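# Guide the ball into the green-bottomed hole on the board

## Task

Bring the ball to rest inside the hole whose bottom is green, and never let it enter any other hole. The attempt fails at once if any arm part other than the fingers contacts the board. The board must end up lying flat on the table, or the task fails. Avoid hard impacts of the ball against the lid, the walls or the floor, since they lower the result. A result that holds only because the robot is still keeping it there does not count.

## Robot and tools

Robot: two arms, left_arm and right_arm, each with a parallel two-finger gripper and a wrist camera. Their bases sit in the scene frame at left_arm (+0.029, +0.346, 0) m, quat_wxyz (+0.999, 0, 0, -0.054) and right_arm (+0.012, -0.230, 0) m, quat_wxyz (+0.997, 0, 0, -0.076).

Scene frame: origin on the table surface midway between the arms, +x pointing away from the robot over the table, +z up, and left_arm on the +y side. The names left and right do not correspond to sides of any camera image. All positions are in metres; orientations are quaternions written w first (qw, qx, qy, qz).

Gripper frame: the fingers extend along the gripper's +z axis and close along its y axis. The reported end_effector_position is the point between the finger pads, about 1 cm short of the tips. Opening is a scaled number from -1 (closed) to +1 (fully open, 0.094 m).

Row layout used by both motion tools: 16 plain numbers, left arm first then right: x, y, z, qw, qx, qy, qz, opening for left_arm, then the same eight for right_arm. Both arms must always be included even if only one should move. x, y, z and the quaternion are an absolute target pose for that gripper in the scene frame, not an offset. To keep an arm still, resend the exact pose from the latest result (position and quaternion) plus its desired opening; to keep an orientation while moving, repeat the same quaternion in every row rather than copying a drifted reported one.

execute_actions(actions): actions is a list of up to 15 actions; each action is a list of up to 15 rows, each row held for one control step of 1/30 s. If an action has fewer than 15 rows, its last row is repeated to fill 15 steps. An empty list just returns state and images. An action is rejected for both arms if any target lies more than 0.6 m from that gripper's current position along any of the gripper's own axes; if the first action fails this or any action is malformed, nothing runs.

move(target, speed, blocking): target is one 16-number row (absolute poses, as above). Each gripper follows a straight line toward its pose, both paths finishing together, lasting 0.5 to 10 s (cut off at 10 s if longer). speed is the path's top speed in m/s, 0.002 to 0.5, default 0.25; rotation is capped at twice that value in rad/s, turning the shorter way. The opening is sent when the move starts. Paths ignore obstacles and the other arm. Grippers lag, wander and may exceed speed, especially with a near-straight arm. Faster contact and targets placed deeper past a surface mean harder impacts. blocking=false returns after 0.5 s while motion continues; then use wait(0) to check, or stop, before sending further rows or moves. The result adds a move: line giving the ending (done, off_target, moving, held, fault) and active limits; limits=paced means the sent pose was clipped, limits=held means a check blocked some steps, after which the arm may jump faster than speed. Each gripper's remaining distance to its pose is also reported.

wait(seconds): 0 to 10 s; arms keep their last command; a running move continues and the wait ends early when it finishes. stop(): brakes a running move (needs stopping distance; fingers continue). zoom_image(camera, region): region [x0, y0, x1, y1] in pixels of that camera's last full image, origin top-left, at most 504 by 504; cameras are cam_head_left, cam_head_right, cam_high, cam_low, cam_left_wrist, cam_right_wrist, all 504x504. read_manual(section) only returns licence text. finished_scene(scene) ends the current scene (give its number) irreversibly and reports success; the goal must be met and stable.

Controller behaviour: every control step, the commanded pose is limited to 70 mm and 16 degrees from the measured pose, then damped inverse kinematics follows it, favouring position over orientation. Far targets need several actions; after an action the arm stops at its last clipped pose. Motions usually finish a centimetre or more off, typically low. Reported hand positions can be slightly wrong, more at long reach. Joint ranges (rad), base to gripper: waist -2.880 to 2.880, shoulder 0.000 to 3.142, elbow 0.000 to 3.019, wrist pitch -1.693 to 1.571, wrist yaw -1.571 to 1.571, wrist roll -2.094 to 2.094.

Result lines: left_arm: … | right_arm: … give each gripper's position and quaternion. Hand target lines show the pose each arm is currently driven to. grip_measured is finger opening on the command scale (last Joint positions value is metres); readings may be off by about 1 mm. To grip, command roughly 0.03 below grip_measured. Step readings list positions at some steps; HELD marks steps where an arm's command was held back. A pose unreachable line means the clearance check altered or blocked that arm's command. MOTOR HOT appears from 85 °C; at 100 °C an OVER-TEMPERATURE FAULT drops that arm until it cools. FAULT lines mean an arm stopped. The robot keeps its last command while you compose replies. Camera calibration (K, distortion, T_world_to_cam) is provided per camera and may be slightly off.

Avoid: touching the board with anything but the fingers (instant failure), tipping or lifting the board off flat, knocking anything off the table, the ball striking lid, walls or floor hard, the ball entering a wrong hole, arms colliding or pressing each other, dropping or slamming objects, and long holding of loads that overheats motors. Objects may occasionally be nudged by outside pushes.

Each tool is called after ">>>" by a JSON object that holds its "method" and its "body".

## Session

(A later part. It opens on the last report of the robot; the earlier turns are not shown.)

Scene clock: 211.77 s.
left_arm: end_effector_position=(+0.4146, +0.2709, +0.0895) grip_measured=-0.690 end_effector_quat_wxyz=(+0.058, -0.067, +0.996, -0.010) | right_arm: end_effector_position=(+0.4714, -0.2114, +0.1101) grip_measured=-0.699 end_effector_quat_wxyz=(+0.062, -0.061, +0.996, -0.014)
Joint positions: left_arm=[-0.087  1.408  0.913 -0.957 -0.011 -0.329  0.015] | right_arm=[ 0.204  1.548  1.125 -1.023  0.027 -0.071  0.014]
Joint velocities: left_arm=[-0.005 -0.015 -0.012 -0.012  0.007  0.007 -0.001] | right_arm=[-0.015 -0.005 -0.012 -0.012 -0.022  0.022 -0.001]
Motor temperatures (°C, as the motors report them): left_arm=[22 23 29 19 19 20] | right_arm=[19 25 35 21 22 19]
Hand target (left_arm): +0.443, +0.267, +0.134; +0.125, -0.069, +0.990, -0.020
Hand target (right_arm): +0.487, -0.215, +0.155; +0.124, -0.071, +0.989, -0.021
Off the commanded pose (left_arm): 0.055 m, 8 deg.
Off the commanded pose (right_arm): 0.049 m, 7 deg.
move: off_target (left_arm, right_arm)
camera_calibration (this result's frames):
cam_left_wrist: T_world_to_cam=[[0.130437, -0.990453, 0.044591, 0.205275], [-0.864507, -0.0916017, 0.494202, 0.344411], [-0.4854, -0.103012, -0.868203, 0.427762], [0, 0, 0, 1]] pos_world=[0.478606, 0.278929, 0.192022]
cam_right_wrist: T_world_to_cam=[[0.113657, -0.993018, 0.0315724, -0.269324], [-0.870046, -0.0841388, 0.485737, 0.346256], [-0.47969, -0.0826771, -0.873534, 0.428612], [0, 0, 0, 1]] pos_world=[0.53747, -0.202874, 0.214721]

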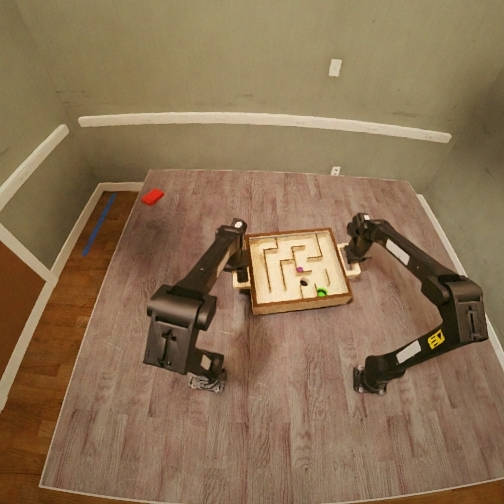

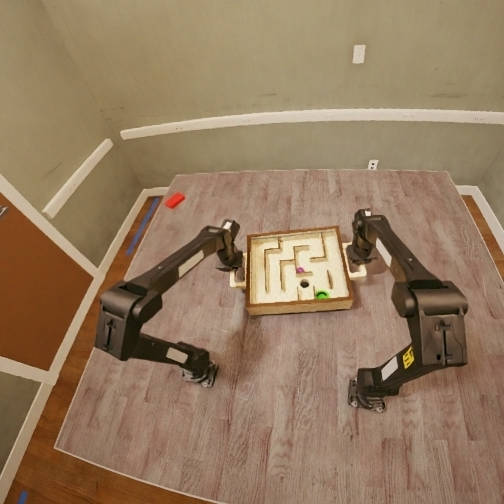

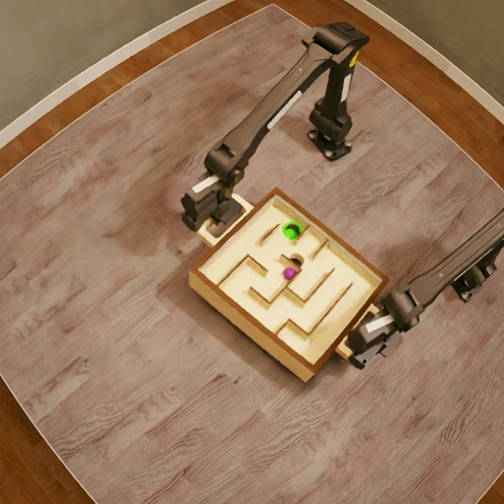

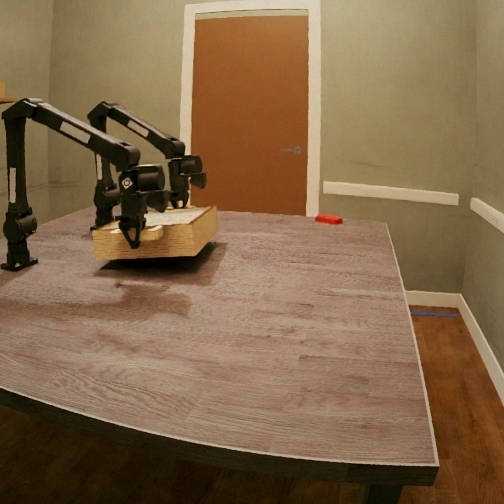

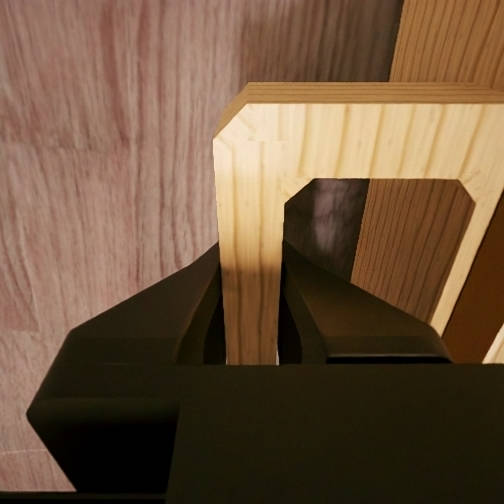

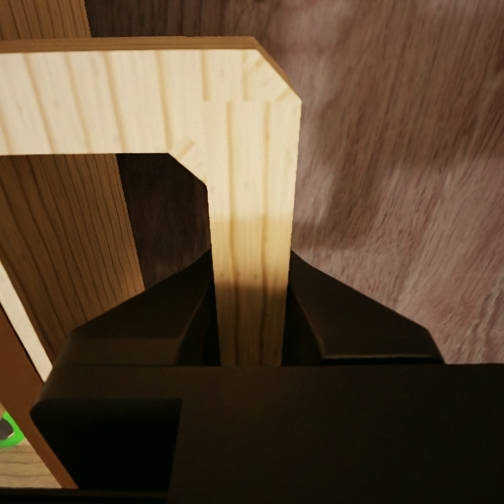

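>>> {"method": "move", "body": {"target": [0.445,0.267,0.165,0.135,-0.07,0.99,0.025,-0.85,0.495,-0.215,0.135,0.135,-0.07,0.99,0.025,-0.85], "speed": 0.04}}

>>> {"method": "zoom_image", "body": {"camera": "cam_high", "region": [170,180,390,400]}}

Scene clock: 221.13 s.
left_arm: end_effector_position=(+0.4118, +0.2728, +0.1082) grip_measured=-0.690 end_effector_quat_wxyz=(+0.071, -0.068, +0.995, +0.033) | right_arm: end_effector_position=(+0.4733, -0.2080, +0.0937) grip_measured=-0.699 end_effector_quat_wxyz=(+0.075, -0.063, +0.995, +0.028)
Joint positions: left_arm=[-0.125  1.377  0.934 -1.012 -0.105 -0.364  0.015] | right_arm=[ 0.178  1.559  1.088 -0.952 -0.062 -0.096  0.014]
Joint velocities: left_arm=[-0.005 -0.005 -0.002 -0.012 -0.037  0.007 -0.   ] | right_arm=[ 0.015 -0.005  0.027 -0.017 -0.022  0.037 -0.   ]
Motor temperatures (°C, as the motors report them): left_arm=[22 23 29 19 19 20] | right_arm=[19 25 34 21 22 19]
Hand target (left_arm): +0.442, +0.268, +0.164; +0.135, -0.070, +0.988, +0.025
Hand target (right_arm): +0.493, -0.215, +0.136; +0.134, -0.071, +0.988, +0.024
Off the commanded pose (left_arm): 0.066 m, 7 deg.
Off the commanded pose (right_arm): 0.047 m, 7 deg.
move: off_target (left_arm, right_arm)
camera_calibration (this result's frames):
cam_left_wrist: T_world_to_cam=[[0.13843, -0.989575, -0.0397258, 0.212316], [-0.872813, -0.140856, 0.467287, 0.352774], [-0.468012, -0.0300136, -0.883213, 0.417403], [0, 0, 0, 1]] pos_world=[0.473864, 0.27232, 0.212243]
cam_right_wrist: T_world_to_cam=[[0.1245, -0.990909, -0.0509788, -0.262609], [-0.878133, -0.133959, 0.45928, 0.35208], [-0.461934, -0.0124141, -0.886828, 0.422925], [0, 0, 0, 1]] pos_world=[0.537231, -0.207807, 0.199971]

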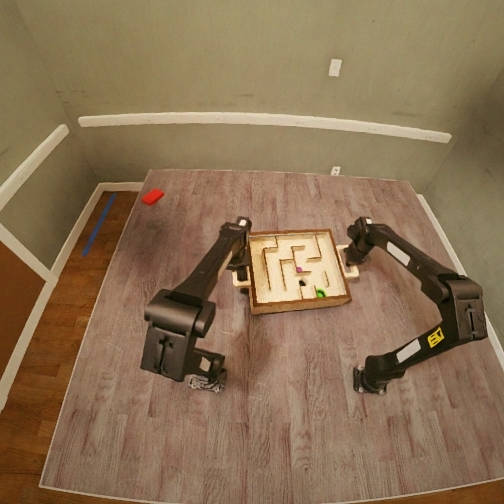

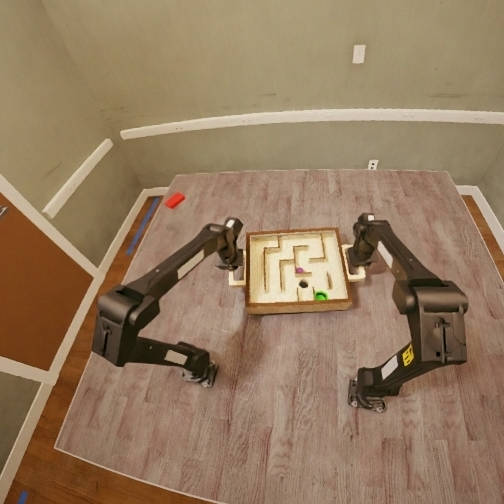

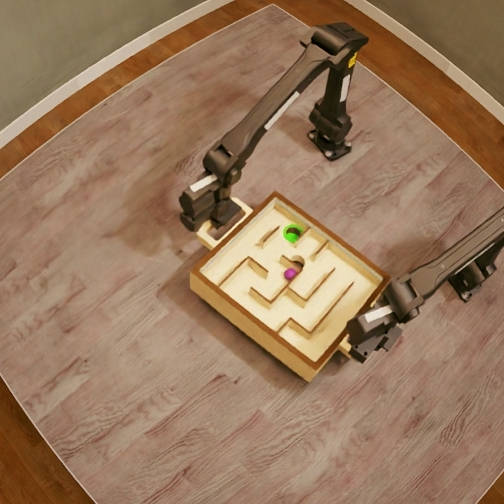

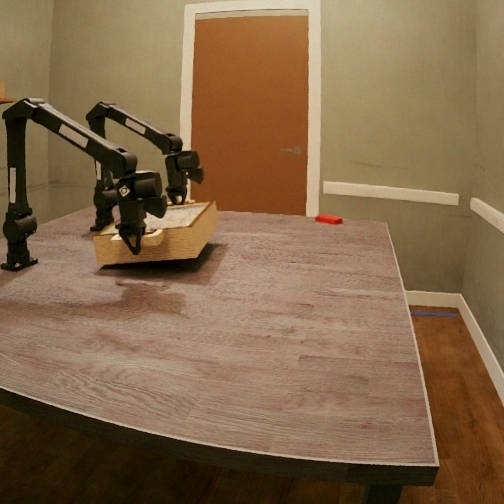

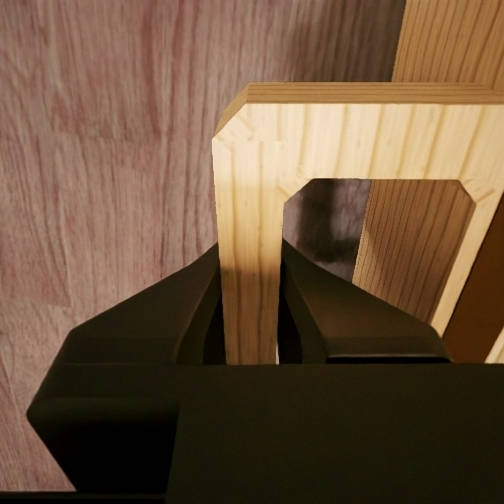

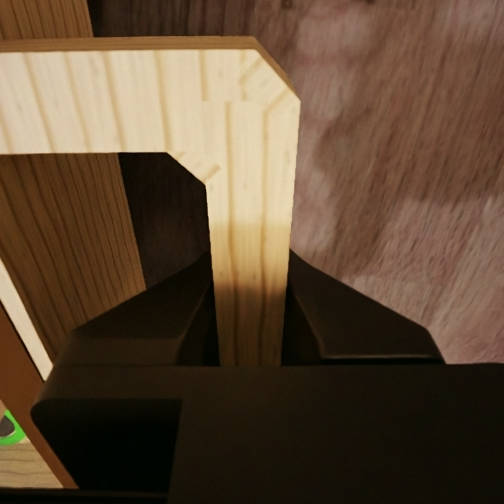

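Region (170, 180, 390, 400) of cam_high's 504x504 image, scaled by 2.291, with more detail than that image has.

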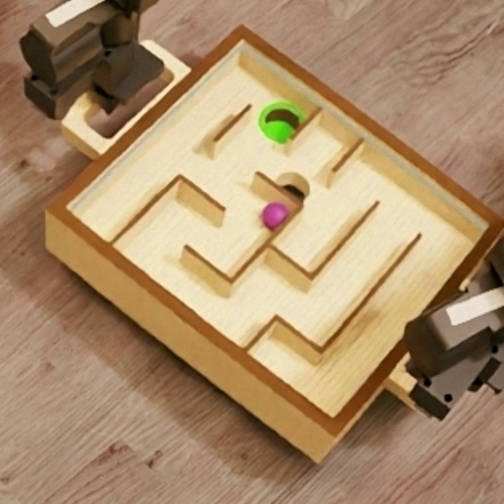

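Now release the −x tilt while keeping strong −y.

>>> {"method": "move", "body": {"target": [0.435,0.267,0.165,0.10,-0.07,0.992,0.035,-0.85,0.495,-0.215,0.125,0.10,-0.07,0.992,0.035,-0.85], "speed": 0.03}}

>>> {"method": "zoom_image", "body": {"camera": "cam_high", "region": [170,180,390,400]}}

Scene clock: 227.27 s.
left_arm: end_effector_position=(+0.3997, +0.2724, +0.1090) grip_measured=-0.690 end_effector_quat_wxyz=(+0.035, -0.066, +0.996, +0.045) | right_arm: end_effector_position=(+0.4567, -0.2075, +0.0768) grip_measured=-0.699 end_effector_quat_wxyz=(+0.043, -0.061, +0.996, +0.040)
Joint positions: left_arm=[-0.134  1.392  0.955 -1.094 -0.108 -0.372  0.015] | right_arm=[ 0.172  1.578  1.065 -0.976 -0.084 -0.098  0.014]
Joint velocities: left_arm=[-0.005  0.005  0.002  0.007 -0.051 -0.066  0.   ] | right_arm=[ 0.005  0.015  0.002 -0.002  0.037 -0.037 -0.   ]
Motor temperatures (°C, as the motors report them): left_arm=[22 23 30 19 19 20] | right_arm=[19 25 34 21 22 19]
Hand target (left_arm): +0.432, +0.268, +0.164; +0.100, -0.070, +0.992, +0.035
Hand target (right_arm): +0.490, -0.215, +0.126; +0.100, -0.070, +0.992, +0.034
Off the commanded pose (left_arm): 0.066 m, 8 deg.
Off the commanded pose (right_arm): 0.062 m, 7 deg.
move: off_target (left_arm, right_arm)
camera_calibration (this result's frames):
cam_left_wrist: T_world_to_cam=[[0.133074, -0.988713, -0.0688257, 0.21871], [-0.836751, -0.149295, 0.526838, 0.323129], [-0.531167, -0.0125186, -0.847175, 0.42891], [0, 0, 0, 1]] pos_world=[0.469097, 0.269853, 0.208178]
cam_right_wrist: T_world_to_cam=[[0.11849, -0.989864, -0.0782876, -0.255844], [-0.846289, -0.141913, 0.513474, 0.324983], [-0.519379, 0.00541273, -0.854527, 0.427707], [0, 0, 0, 1]] pos_world=[0.527487, -0.209446, 0.178588]

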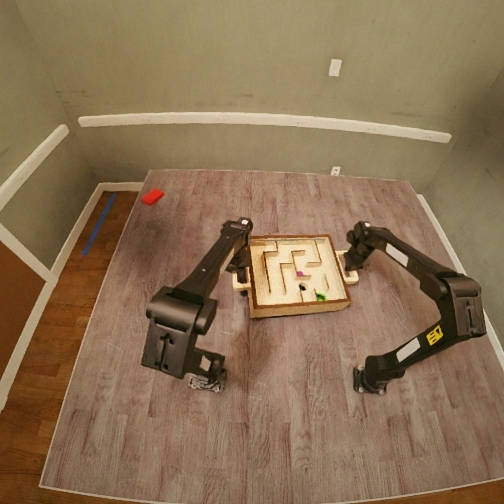

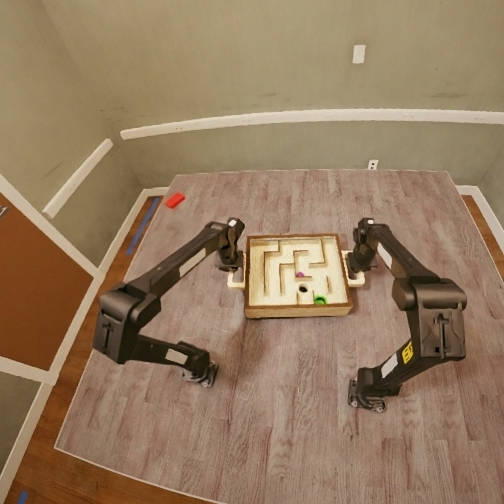

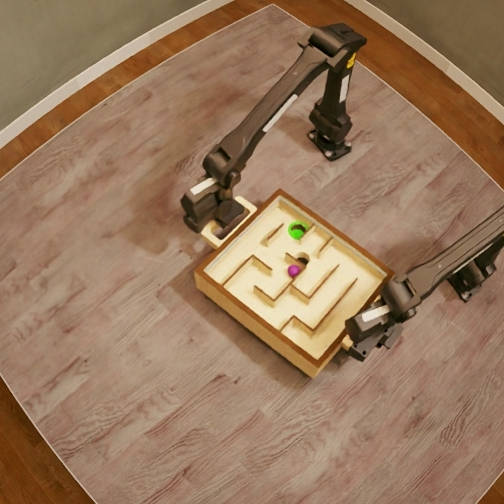

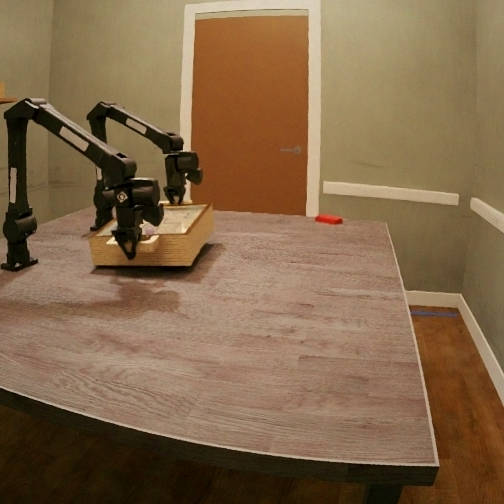

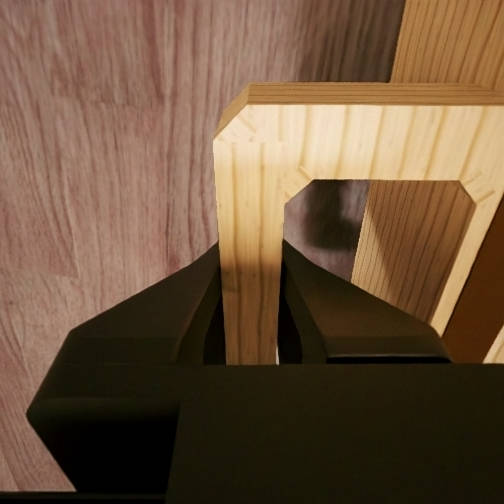

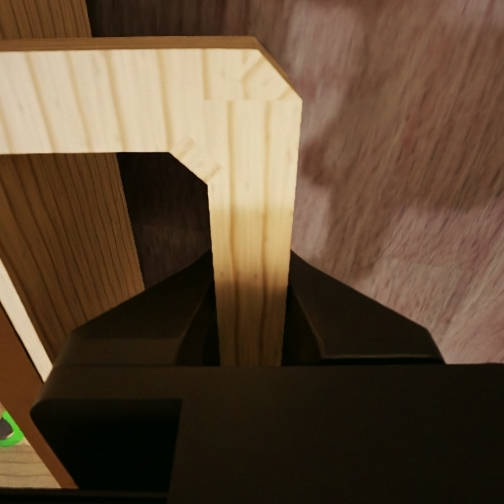

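Region (170, 180, 390, 400) of cam_high's 504x504 image, scaled by 2.291, with more detail than that image has.

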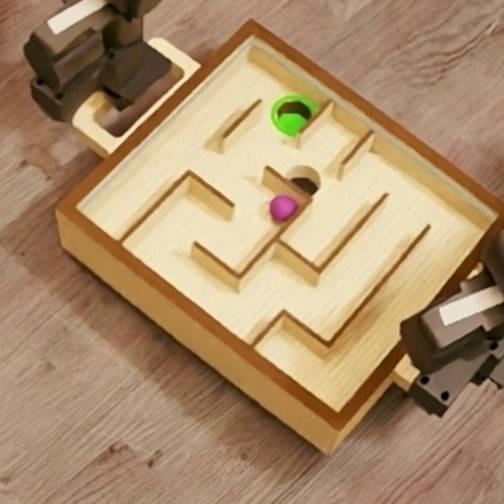

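>>> {"method": "move", "body": {"target": [0.425,0.267,0.172,0.075,-0.07,0.994,0.04,-0.85,0.48,-0.215,0.13,0.075,-0.07,0.994,0.04,-0.85], "speed": 0.03}}

>>> {"method": "zoom_image", "body": {"camera": "cam_high", "region": [170,180,390,400]}}

Scene clock: 233.17 s.
left_arm: end_effector_position=(+0.3912, +0.2724, +0.1150) grip_measured=-0.690 end_effector_quat_wxyz=(+0.008, -0.063, +0.997, +0.051) | right_arm: end_effector_position=(+0.4447, -0.2069, +0.0740) grip_measured=-0.699 end_effector_quat_wxyz=(+0.011, -0.058, +0.997, +0.045)
Joint positions: left_arm=[-0.138  1.399  0.98  -1.168 -0.103 -0.373  0.015] | right_arm=[ 0.171  1.59   1.073 -1.036 -0.091 -0.096  0.014]
Joint velocities: left_arm=[-0.005  0.005  0.002  0.017 -0.051 -0.051  0.   ] | right_arm=[ 0.005 -0.015 -0.007 -0.017  0.007 -0.007 -0.001]
Motor temperatures (°C, as the motors report them): left_arm=[22 23 30 19 19 20] | right_arm=[19 25 35 21 22 19]
Hand target (left_arm): +0.422, +0.268, +0.171; +0.075, -0.070, +0.994, +0.040
Hand target (right_arm): +0.475, -0.215, +0.130; +0.075, -0.070, +0.994, +0.038
Off the commanded pose (left_arm): 0.067 m, 8 deg.
Off the commanded pose (right_arm): 0.067 m, 8 deg.
move: off_target (left_arm, right_arm)
camera_calibration (this result's frames):
cam_left_wrist: T_world_to_cam=[[0.126112, -0.988367, -0.0850108, 0.224716], [-0.80672, -0.15205, 0.571037, 0.296826], [-0.57732, -0.00343453, -0.816511, 0.441557], [0, 0, 0, 1]] pos_world=[0.466036, 0.268751, 0.210141]
cam_right_wrist: T_world_to_cam=[[0.110713, -0.989579, -0.0920672, -0.249538], [-0.811651, -0.143488, 0.566245, 0.296672], [-0.573554, 0.0120358, -0.819079, 0.441903], [0, 0, 0, 1]] pos_world=[0.521877, -0.209687, 0.17099]

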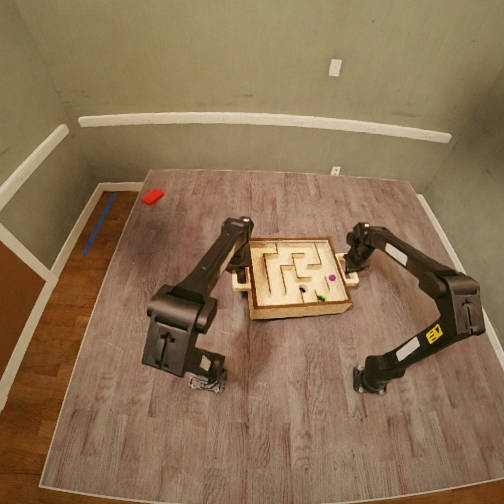

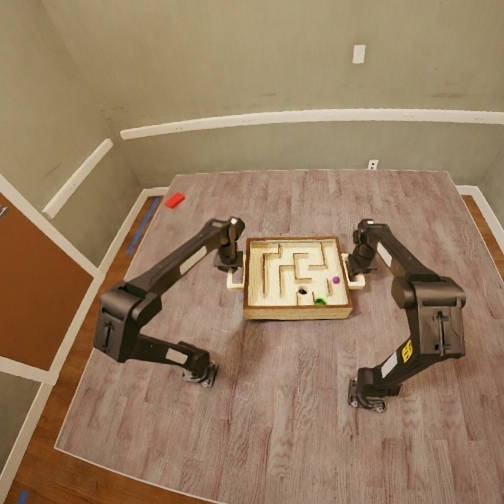

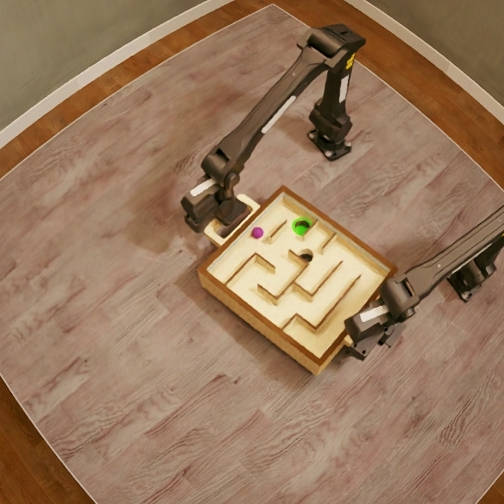

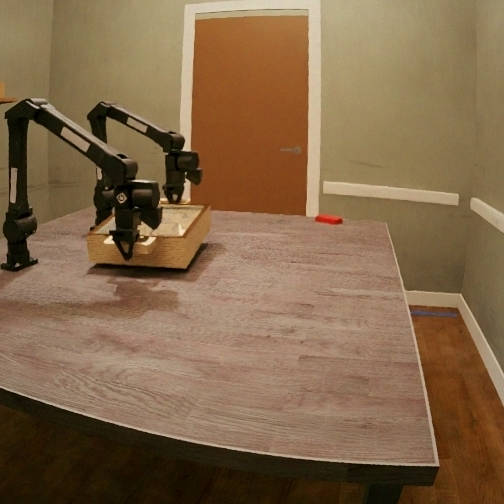

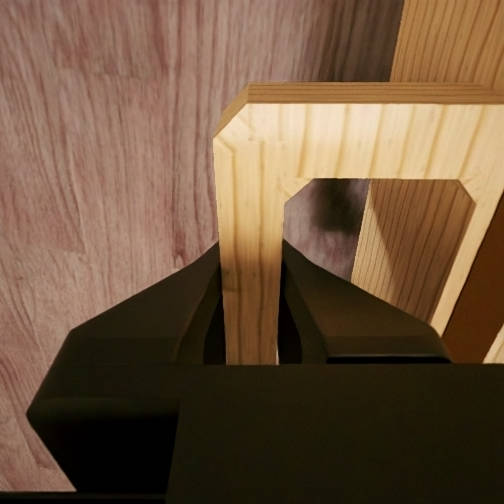

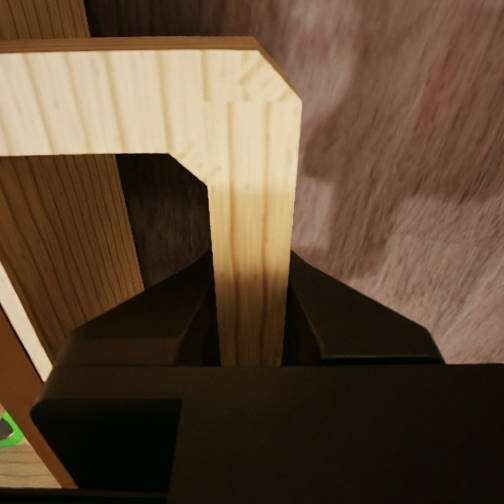

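Region (170, 180, 390, 400) of cam_high's 504x504 image, scaled by 2.291, with more detail than that image has.

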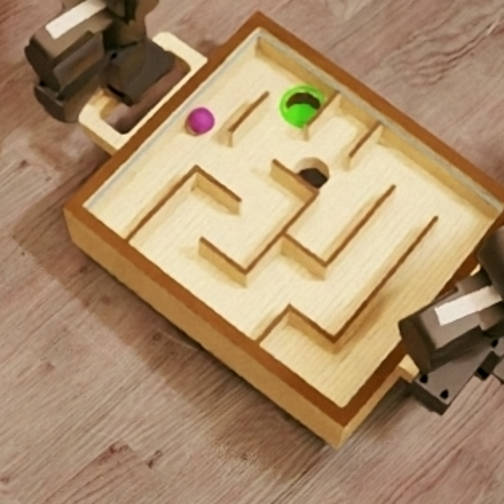

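>>> {"method": "move", "body": {"target": [0.425,0.267,0.165,0.125,-0.07,0.99,0.025,-0.85,0.475,-0.215,0.135,0.125,-0.07,0.99,0.025,-0.85], "speed": 0.03}}

>>> {"method": "zoom_image", "body": {"camera": "cam_high", "region": [170,180,390,400]}}

Scene clock: 241.20 s.
left_arm: end_effector_position=(+0.4020, +0.2708, +0.1234) grip_measured=-0.690 end_effector_quat_wxyz=(+0.060, -0.060, +0.996, +0.038) | right_arm: end_effector_position=(+0.4529, -0.2097, +0.0929) grip_measured=-0.699 end_effector_quat_wxyz=(+0.064, -0.054, +0.996, +0.034)
Joint positions: left_arm=[-0.138  1.35   0.953 -1.082 -0.109 -0.362  0.015] | right_arm=[ 0.172  1.522  1.044 -0.966 -0.073 -0.084  0.014]
Joint velocities: left_arm=[-0.005 -0.005  0.007  0.017  0.037  0.066 -0.   ] | right_arm=[ 0.005  0.005 -0.007 -0.002 -0.022  0.007  0.   ]
Motor temperatures (°C, as the motors report them): left_arm=[22 23 30 19 19 20] | right_arm=[19 25 35 21 22 19]
Hand target (left_arm): +0.424, +0.267, +0.164; +0.125, -0.069, +0.989, +0.024
Hand target (right_arm): +0.472, -0.215, +0.135; +0.124, -0.071, +0.989, +0.024
Off the commanded pose (left_arm): 0.048 m, 8 deg.
Off the commanded pose (right_arm): 0.048 m, 7 deg.
move: off_target (left_arm, right_arm)
camera_calibration (this result's frames):
cam_left_wrist: T_world_to_cam=[[0.1223, -0.991106, -0.0524503, 0.220727], [-0.863915, -0.132322, 0.485945, 0.328564], [-0.488563, -0.0141186, -0.872414, 0.428807], [0, 0, 0, 1]] pos_world=[0.466355, 0.268294, 0.226011]
cam_right_wrist: T_world_to_cam=[[0.106692, -0.992136, -0.0654428, -0.252612], [-0.869973, -0.125018, 0.476987, 0.330808], [-0.481418, 0.0060426, -0.876471, 0.424494], [0, 0, 0, 1]] pos_world=[0.519105, -0.211834, 0.197734]

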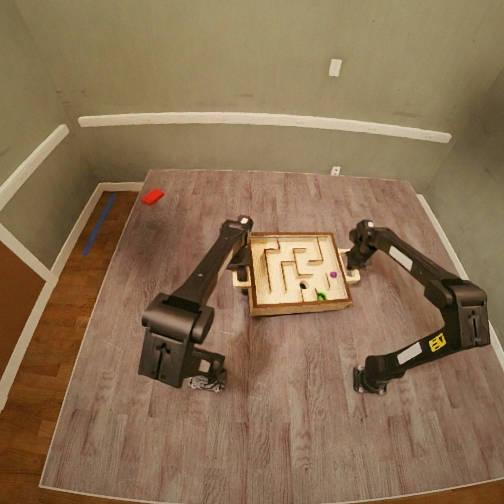

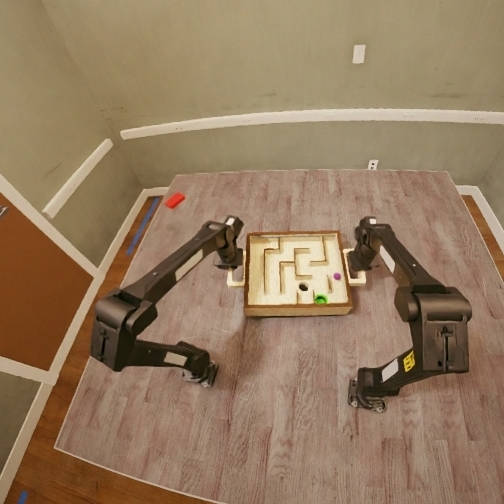

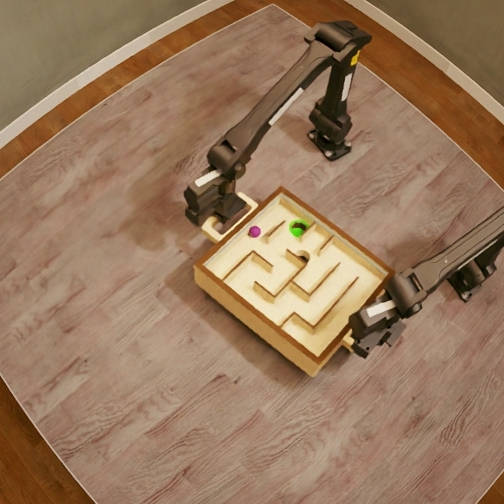

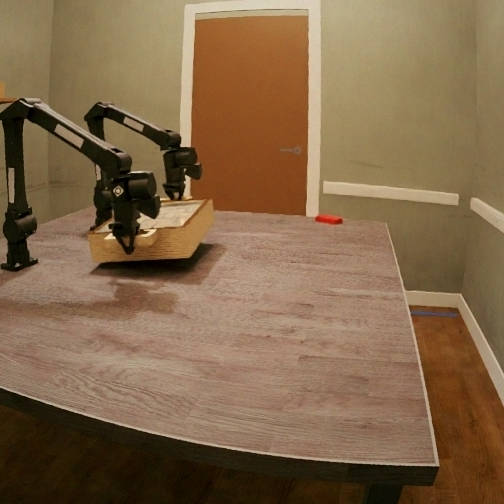

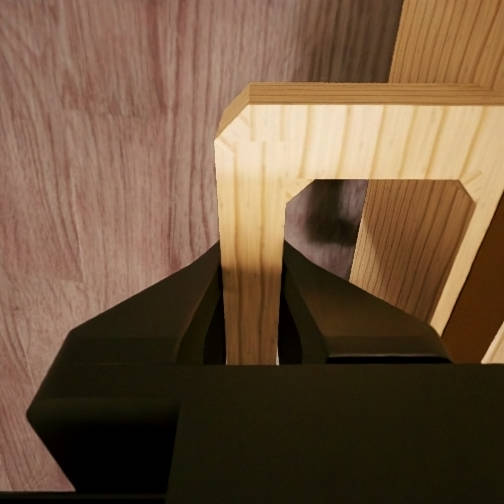

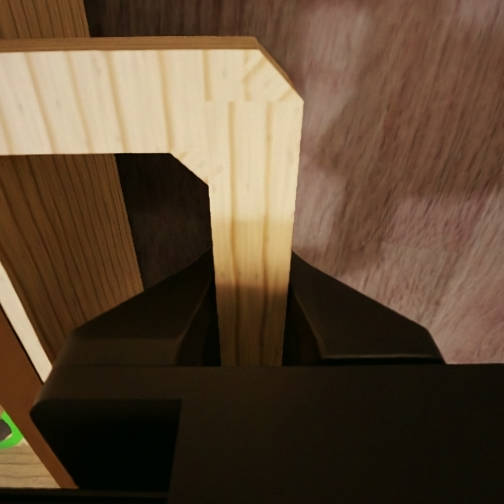

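Region (170, 180, 390, 400) of cam_high's 504x504 image, scaled by 2.291, with more detail than that image has.

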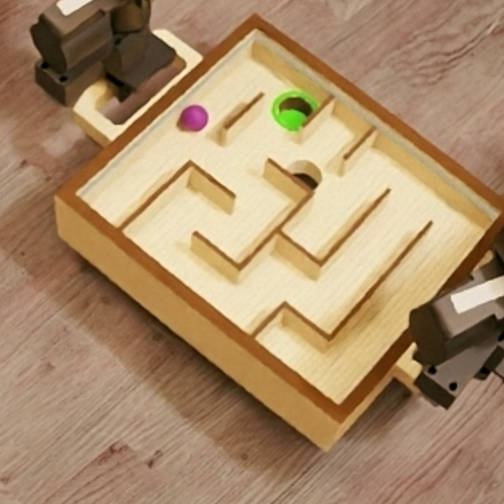

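Pinned by −y; reduce it.

>>> {"method": "move", "body": {"target": [0.425,0.267,0.155,0.125,-0.07,0.99,0.008,-0.85,0.475,-0.215,0.142,0.125,-0.07,0.99,0.008,-0.85], "speed": 0.03}}

>>> {"method": "zoom_image", "body": {"camera": "cam_high", "region": [170,180,390,400]}}

Scene clock: 246.47 s.
left_arm: end_effector_position=(+0.3973, +0.2674, +0.1117) grip_measured=-0.690 end_effector_quat_wxyz=(+0.057, -0.054, +0.997, +0.026) | right_arm: end_effector_position=(+0.4415, -0.2146, +0.0899) grip_measured=-0.699 end_effector_quat_wxyz=(+0.059, -0.047, +0.997, +0.019)
Joint positions: left_arm=[-0.138  1.352  0.923 -1.048 -0.083 -0.351  0.015] | right_arm=[ 0.173  1.503  1.015 -0.966 -0.042 -0.071  0.014]
Joint velocities: left_arm=[-0.005  0.005 -0.007 -0.002 -0.007 -0.022  0.   ] | right_arm=[ 0.005 -0.005  0.002  0.017 -0.037 -0.007 -0.001]
Motor temperatures (°C, as the motors report them): left_arm=[22 23 30 19 19 20] | right_arm=[19 25 35 21 22 19]
Hand target (left_arm): +0.423, +0.267, +0.155; +0.125, -0.069, +0.990, +0.008
Hand target (right_arm): +0.470, -0.215, +0.143; +0.125, -0.070, +0.990, +0.007
Off the commanded pose (left_arm): 0.051 m, 8 deg.
Off the commanded pose (right_arm): 0.062 m, 8 deg.
move: off_target (left_arm, right_arm)
camera_calibration (this result's frames):
cam_left_wrist: T_world_to_cam=[[0.108813, -0.993636, -0.029102, 0.220731], [-0.862785, -0.108943, 0.493693, 0.322215], [-0.493722, -0.0286114, -0.869149, 0.421841], [0, 0, 0, 1]] pos_world=[0.462256, 0.266499, 0.213991]
cam_right_wrist: T_world_to_cam=[[0.0911465, -0.995152, -0.0369366, -0.252844], [-0.866795, -0.0975414, 0.489032, 0.325205], [-0.490264, -0.0125571, -0.871484, 0.415827], [0, 0, 0, 1]] pos_world=[0.508797, -0.214676, 0.194012]

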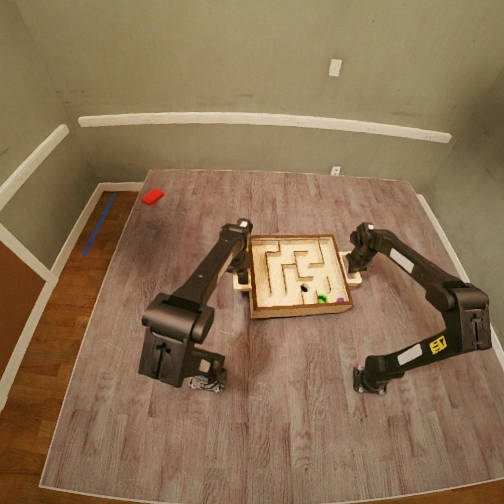

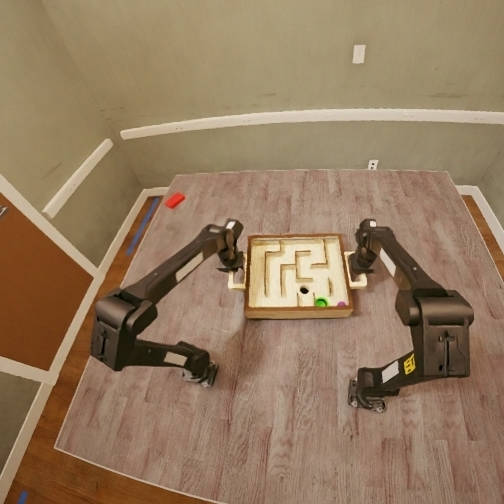

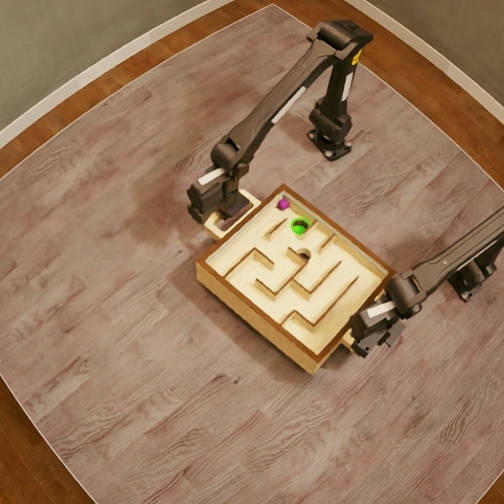

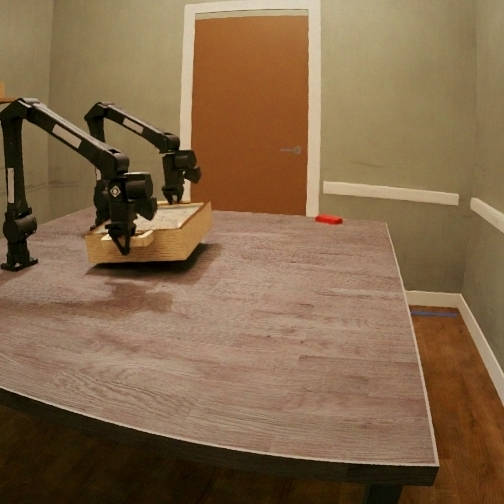

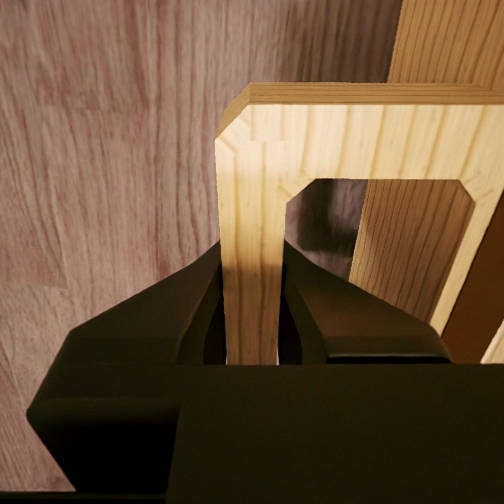

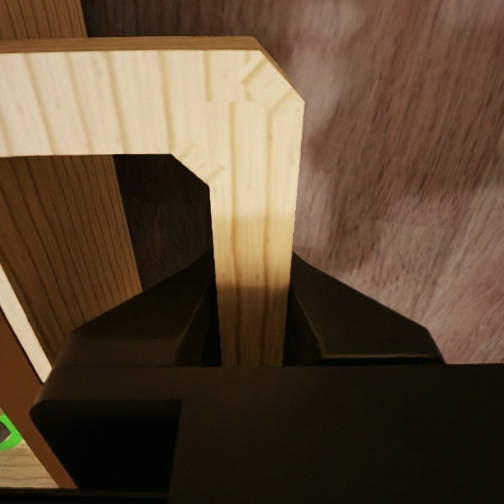

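Region (170, 180, 390, 400) of cam_high's 504x504 image, scaled by 2.291, with more detail than that image has.

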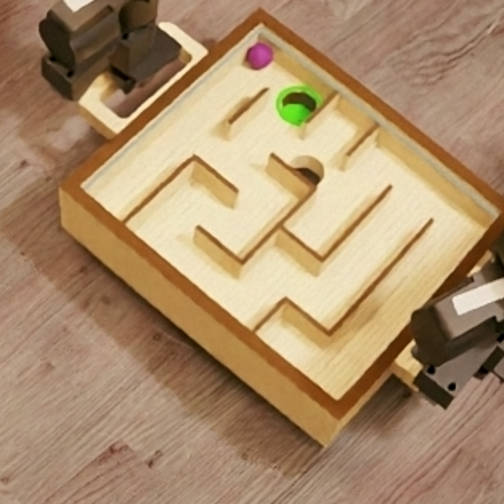

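>>> {"method": "move", "body": {"target": [0.42,0.267,0.122,0.10,-0.07,0.99,-0.035,-0.85,0.465,-0.215,0.16,0.10,-0.07,0.99,-0.035,-0.85], "speed": 0.03}}

>>> {"method": "zoom_image", "body": {"camera": "cam_high", "region": [170,180,390,400]}}

Scene clock: 255.03 s.
left_arm: end_effector_position=(+0.3939, +0.2657, +0.0912) grip_measured=-0.690 end_effector_quat_wxyz=(+0.046, -0.056, +0.997, -0.019) | right_arm: end_effector_position=(+0.4377, -0.2173, +0.1081) grip_measured=-0.699 end_effector_quat_wxyz=(+0.045, -0.049, +0.997, -0.025)
Joint positions: left_arm=[-0.1    1.367  0.879 -0.984  0.012 -0.322  0.015] | right_arm=[ 0.204  1.486  1.051 -1.046  0.05  -0.048  0.014]
Joint velocities: left_arm=[ 0.015 -0.015 -0.012 -0.002  0.037  0.066 -0.001] | right_arm=[-0.005  0.005 -0.002 -0.012 -0.022  0.037 -0.001]
Motor temperatures (°C, as the motors report them): left_arm=[22 23 29 19 19 20] | right_arm=[19 25 35 21 22 19]
Hand target (left_arm): +0.419, +0.267, +0.123; +0.100, -0.069, +0.992, -0.035
Hand target (right_arm): +0.461, -0.215, +0.160; +0.101, -0.070, +0.992, -0.035
Off the commanded pose (left_arm): 0.040 m, 7 deg.
Off the commanded pose (right_arm): 0.059 m, 7 deg.
move: off_target (left_arm, right_arm)
camera_calibration (this result's frames):
cam_left_wrist: T_world_to_cam=[[0.10922, -0.992252, 0.0592137, 0.210281], [-0.854212, -0.0632284, 0.516066, 0.311671], [-0.508324, -0.106946, -0.854499, 0.427526], [0, 0, 0, 1]] pos_world=[0.460588, 0.27408, 0.192027]
cam_right_wrist: T_world_to_cam=[[0.0891848, -0.994754, 0.0501125, -0.262918], [-0.855413, -0.0507251, 0.515457, 0.315031], [-0.510211, -0.0888378, -0.855449, 0.420181], [0, 0, 0, 1]] pos_world=[0.507311, -0.208231, 0.210234]

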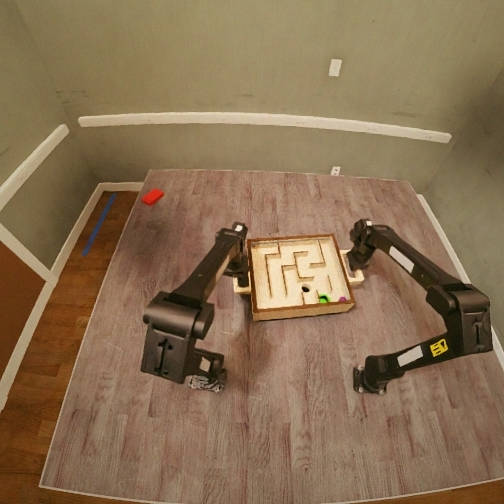

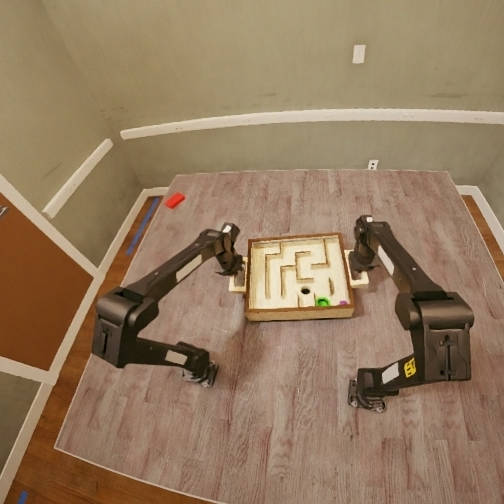

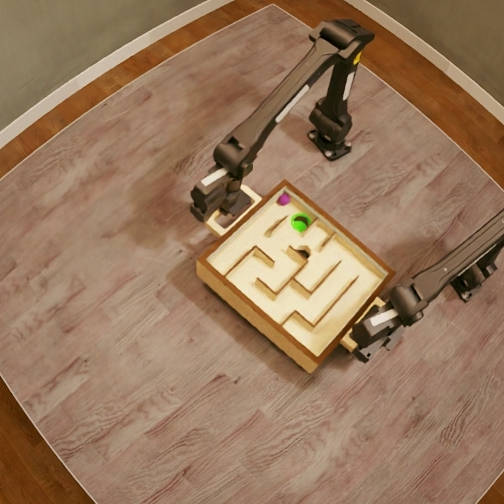

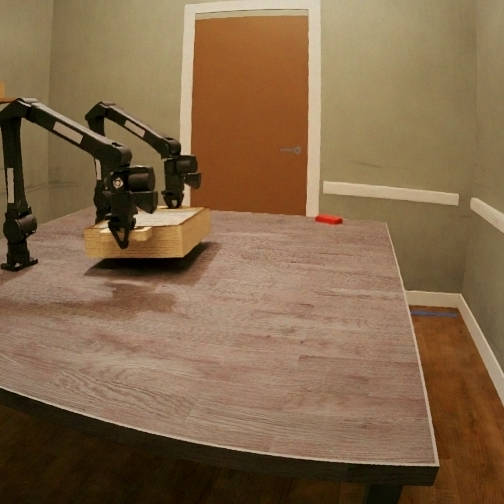

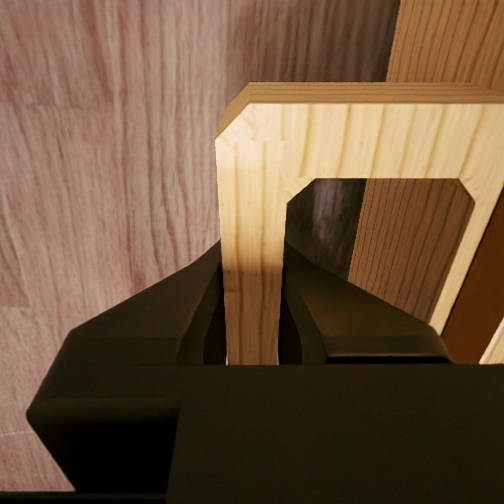

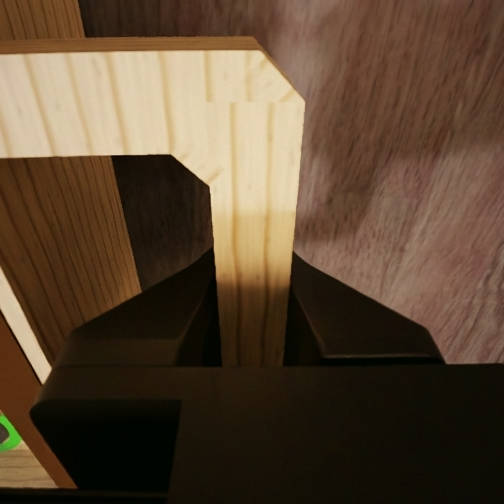

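Region (170, 180, 390, 400) of cam_high's 504x504 image, scaled by 2.291, with more detail than that image has.

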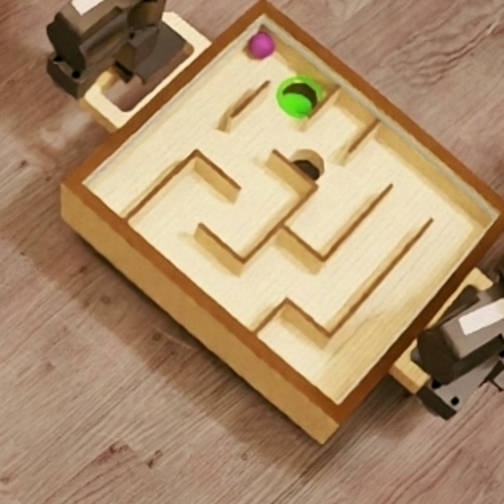

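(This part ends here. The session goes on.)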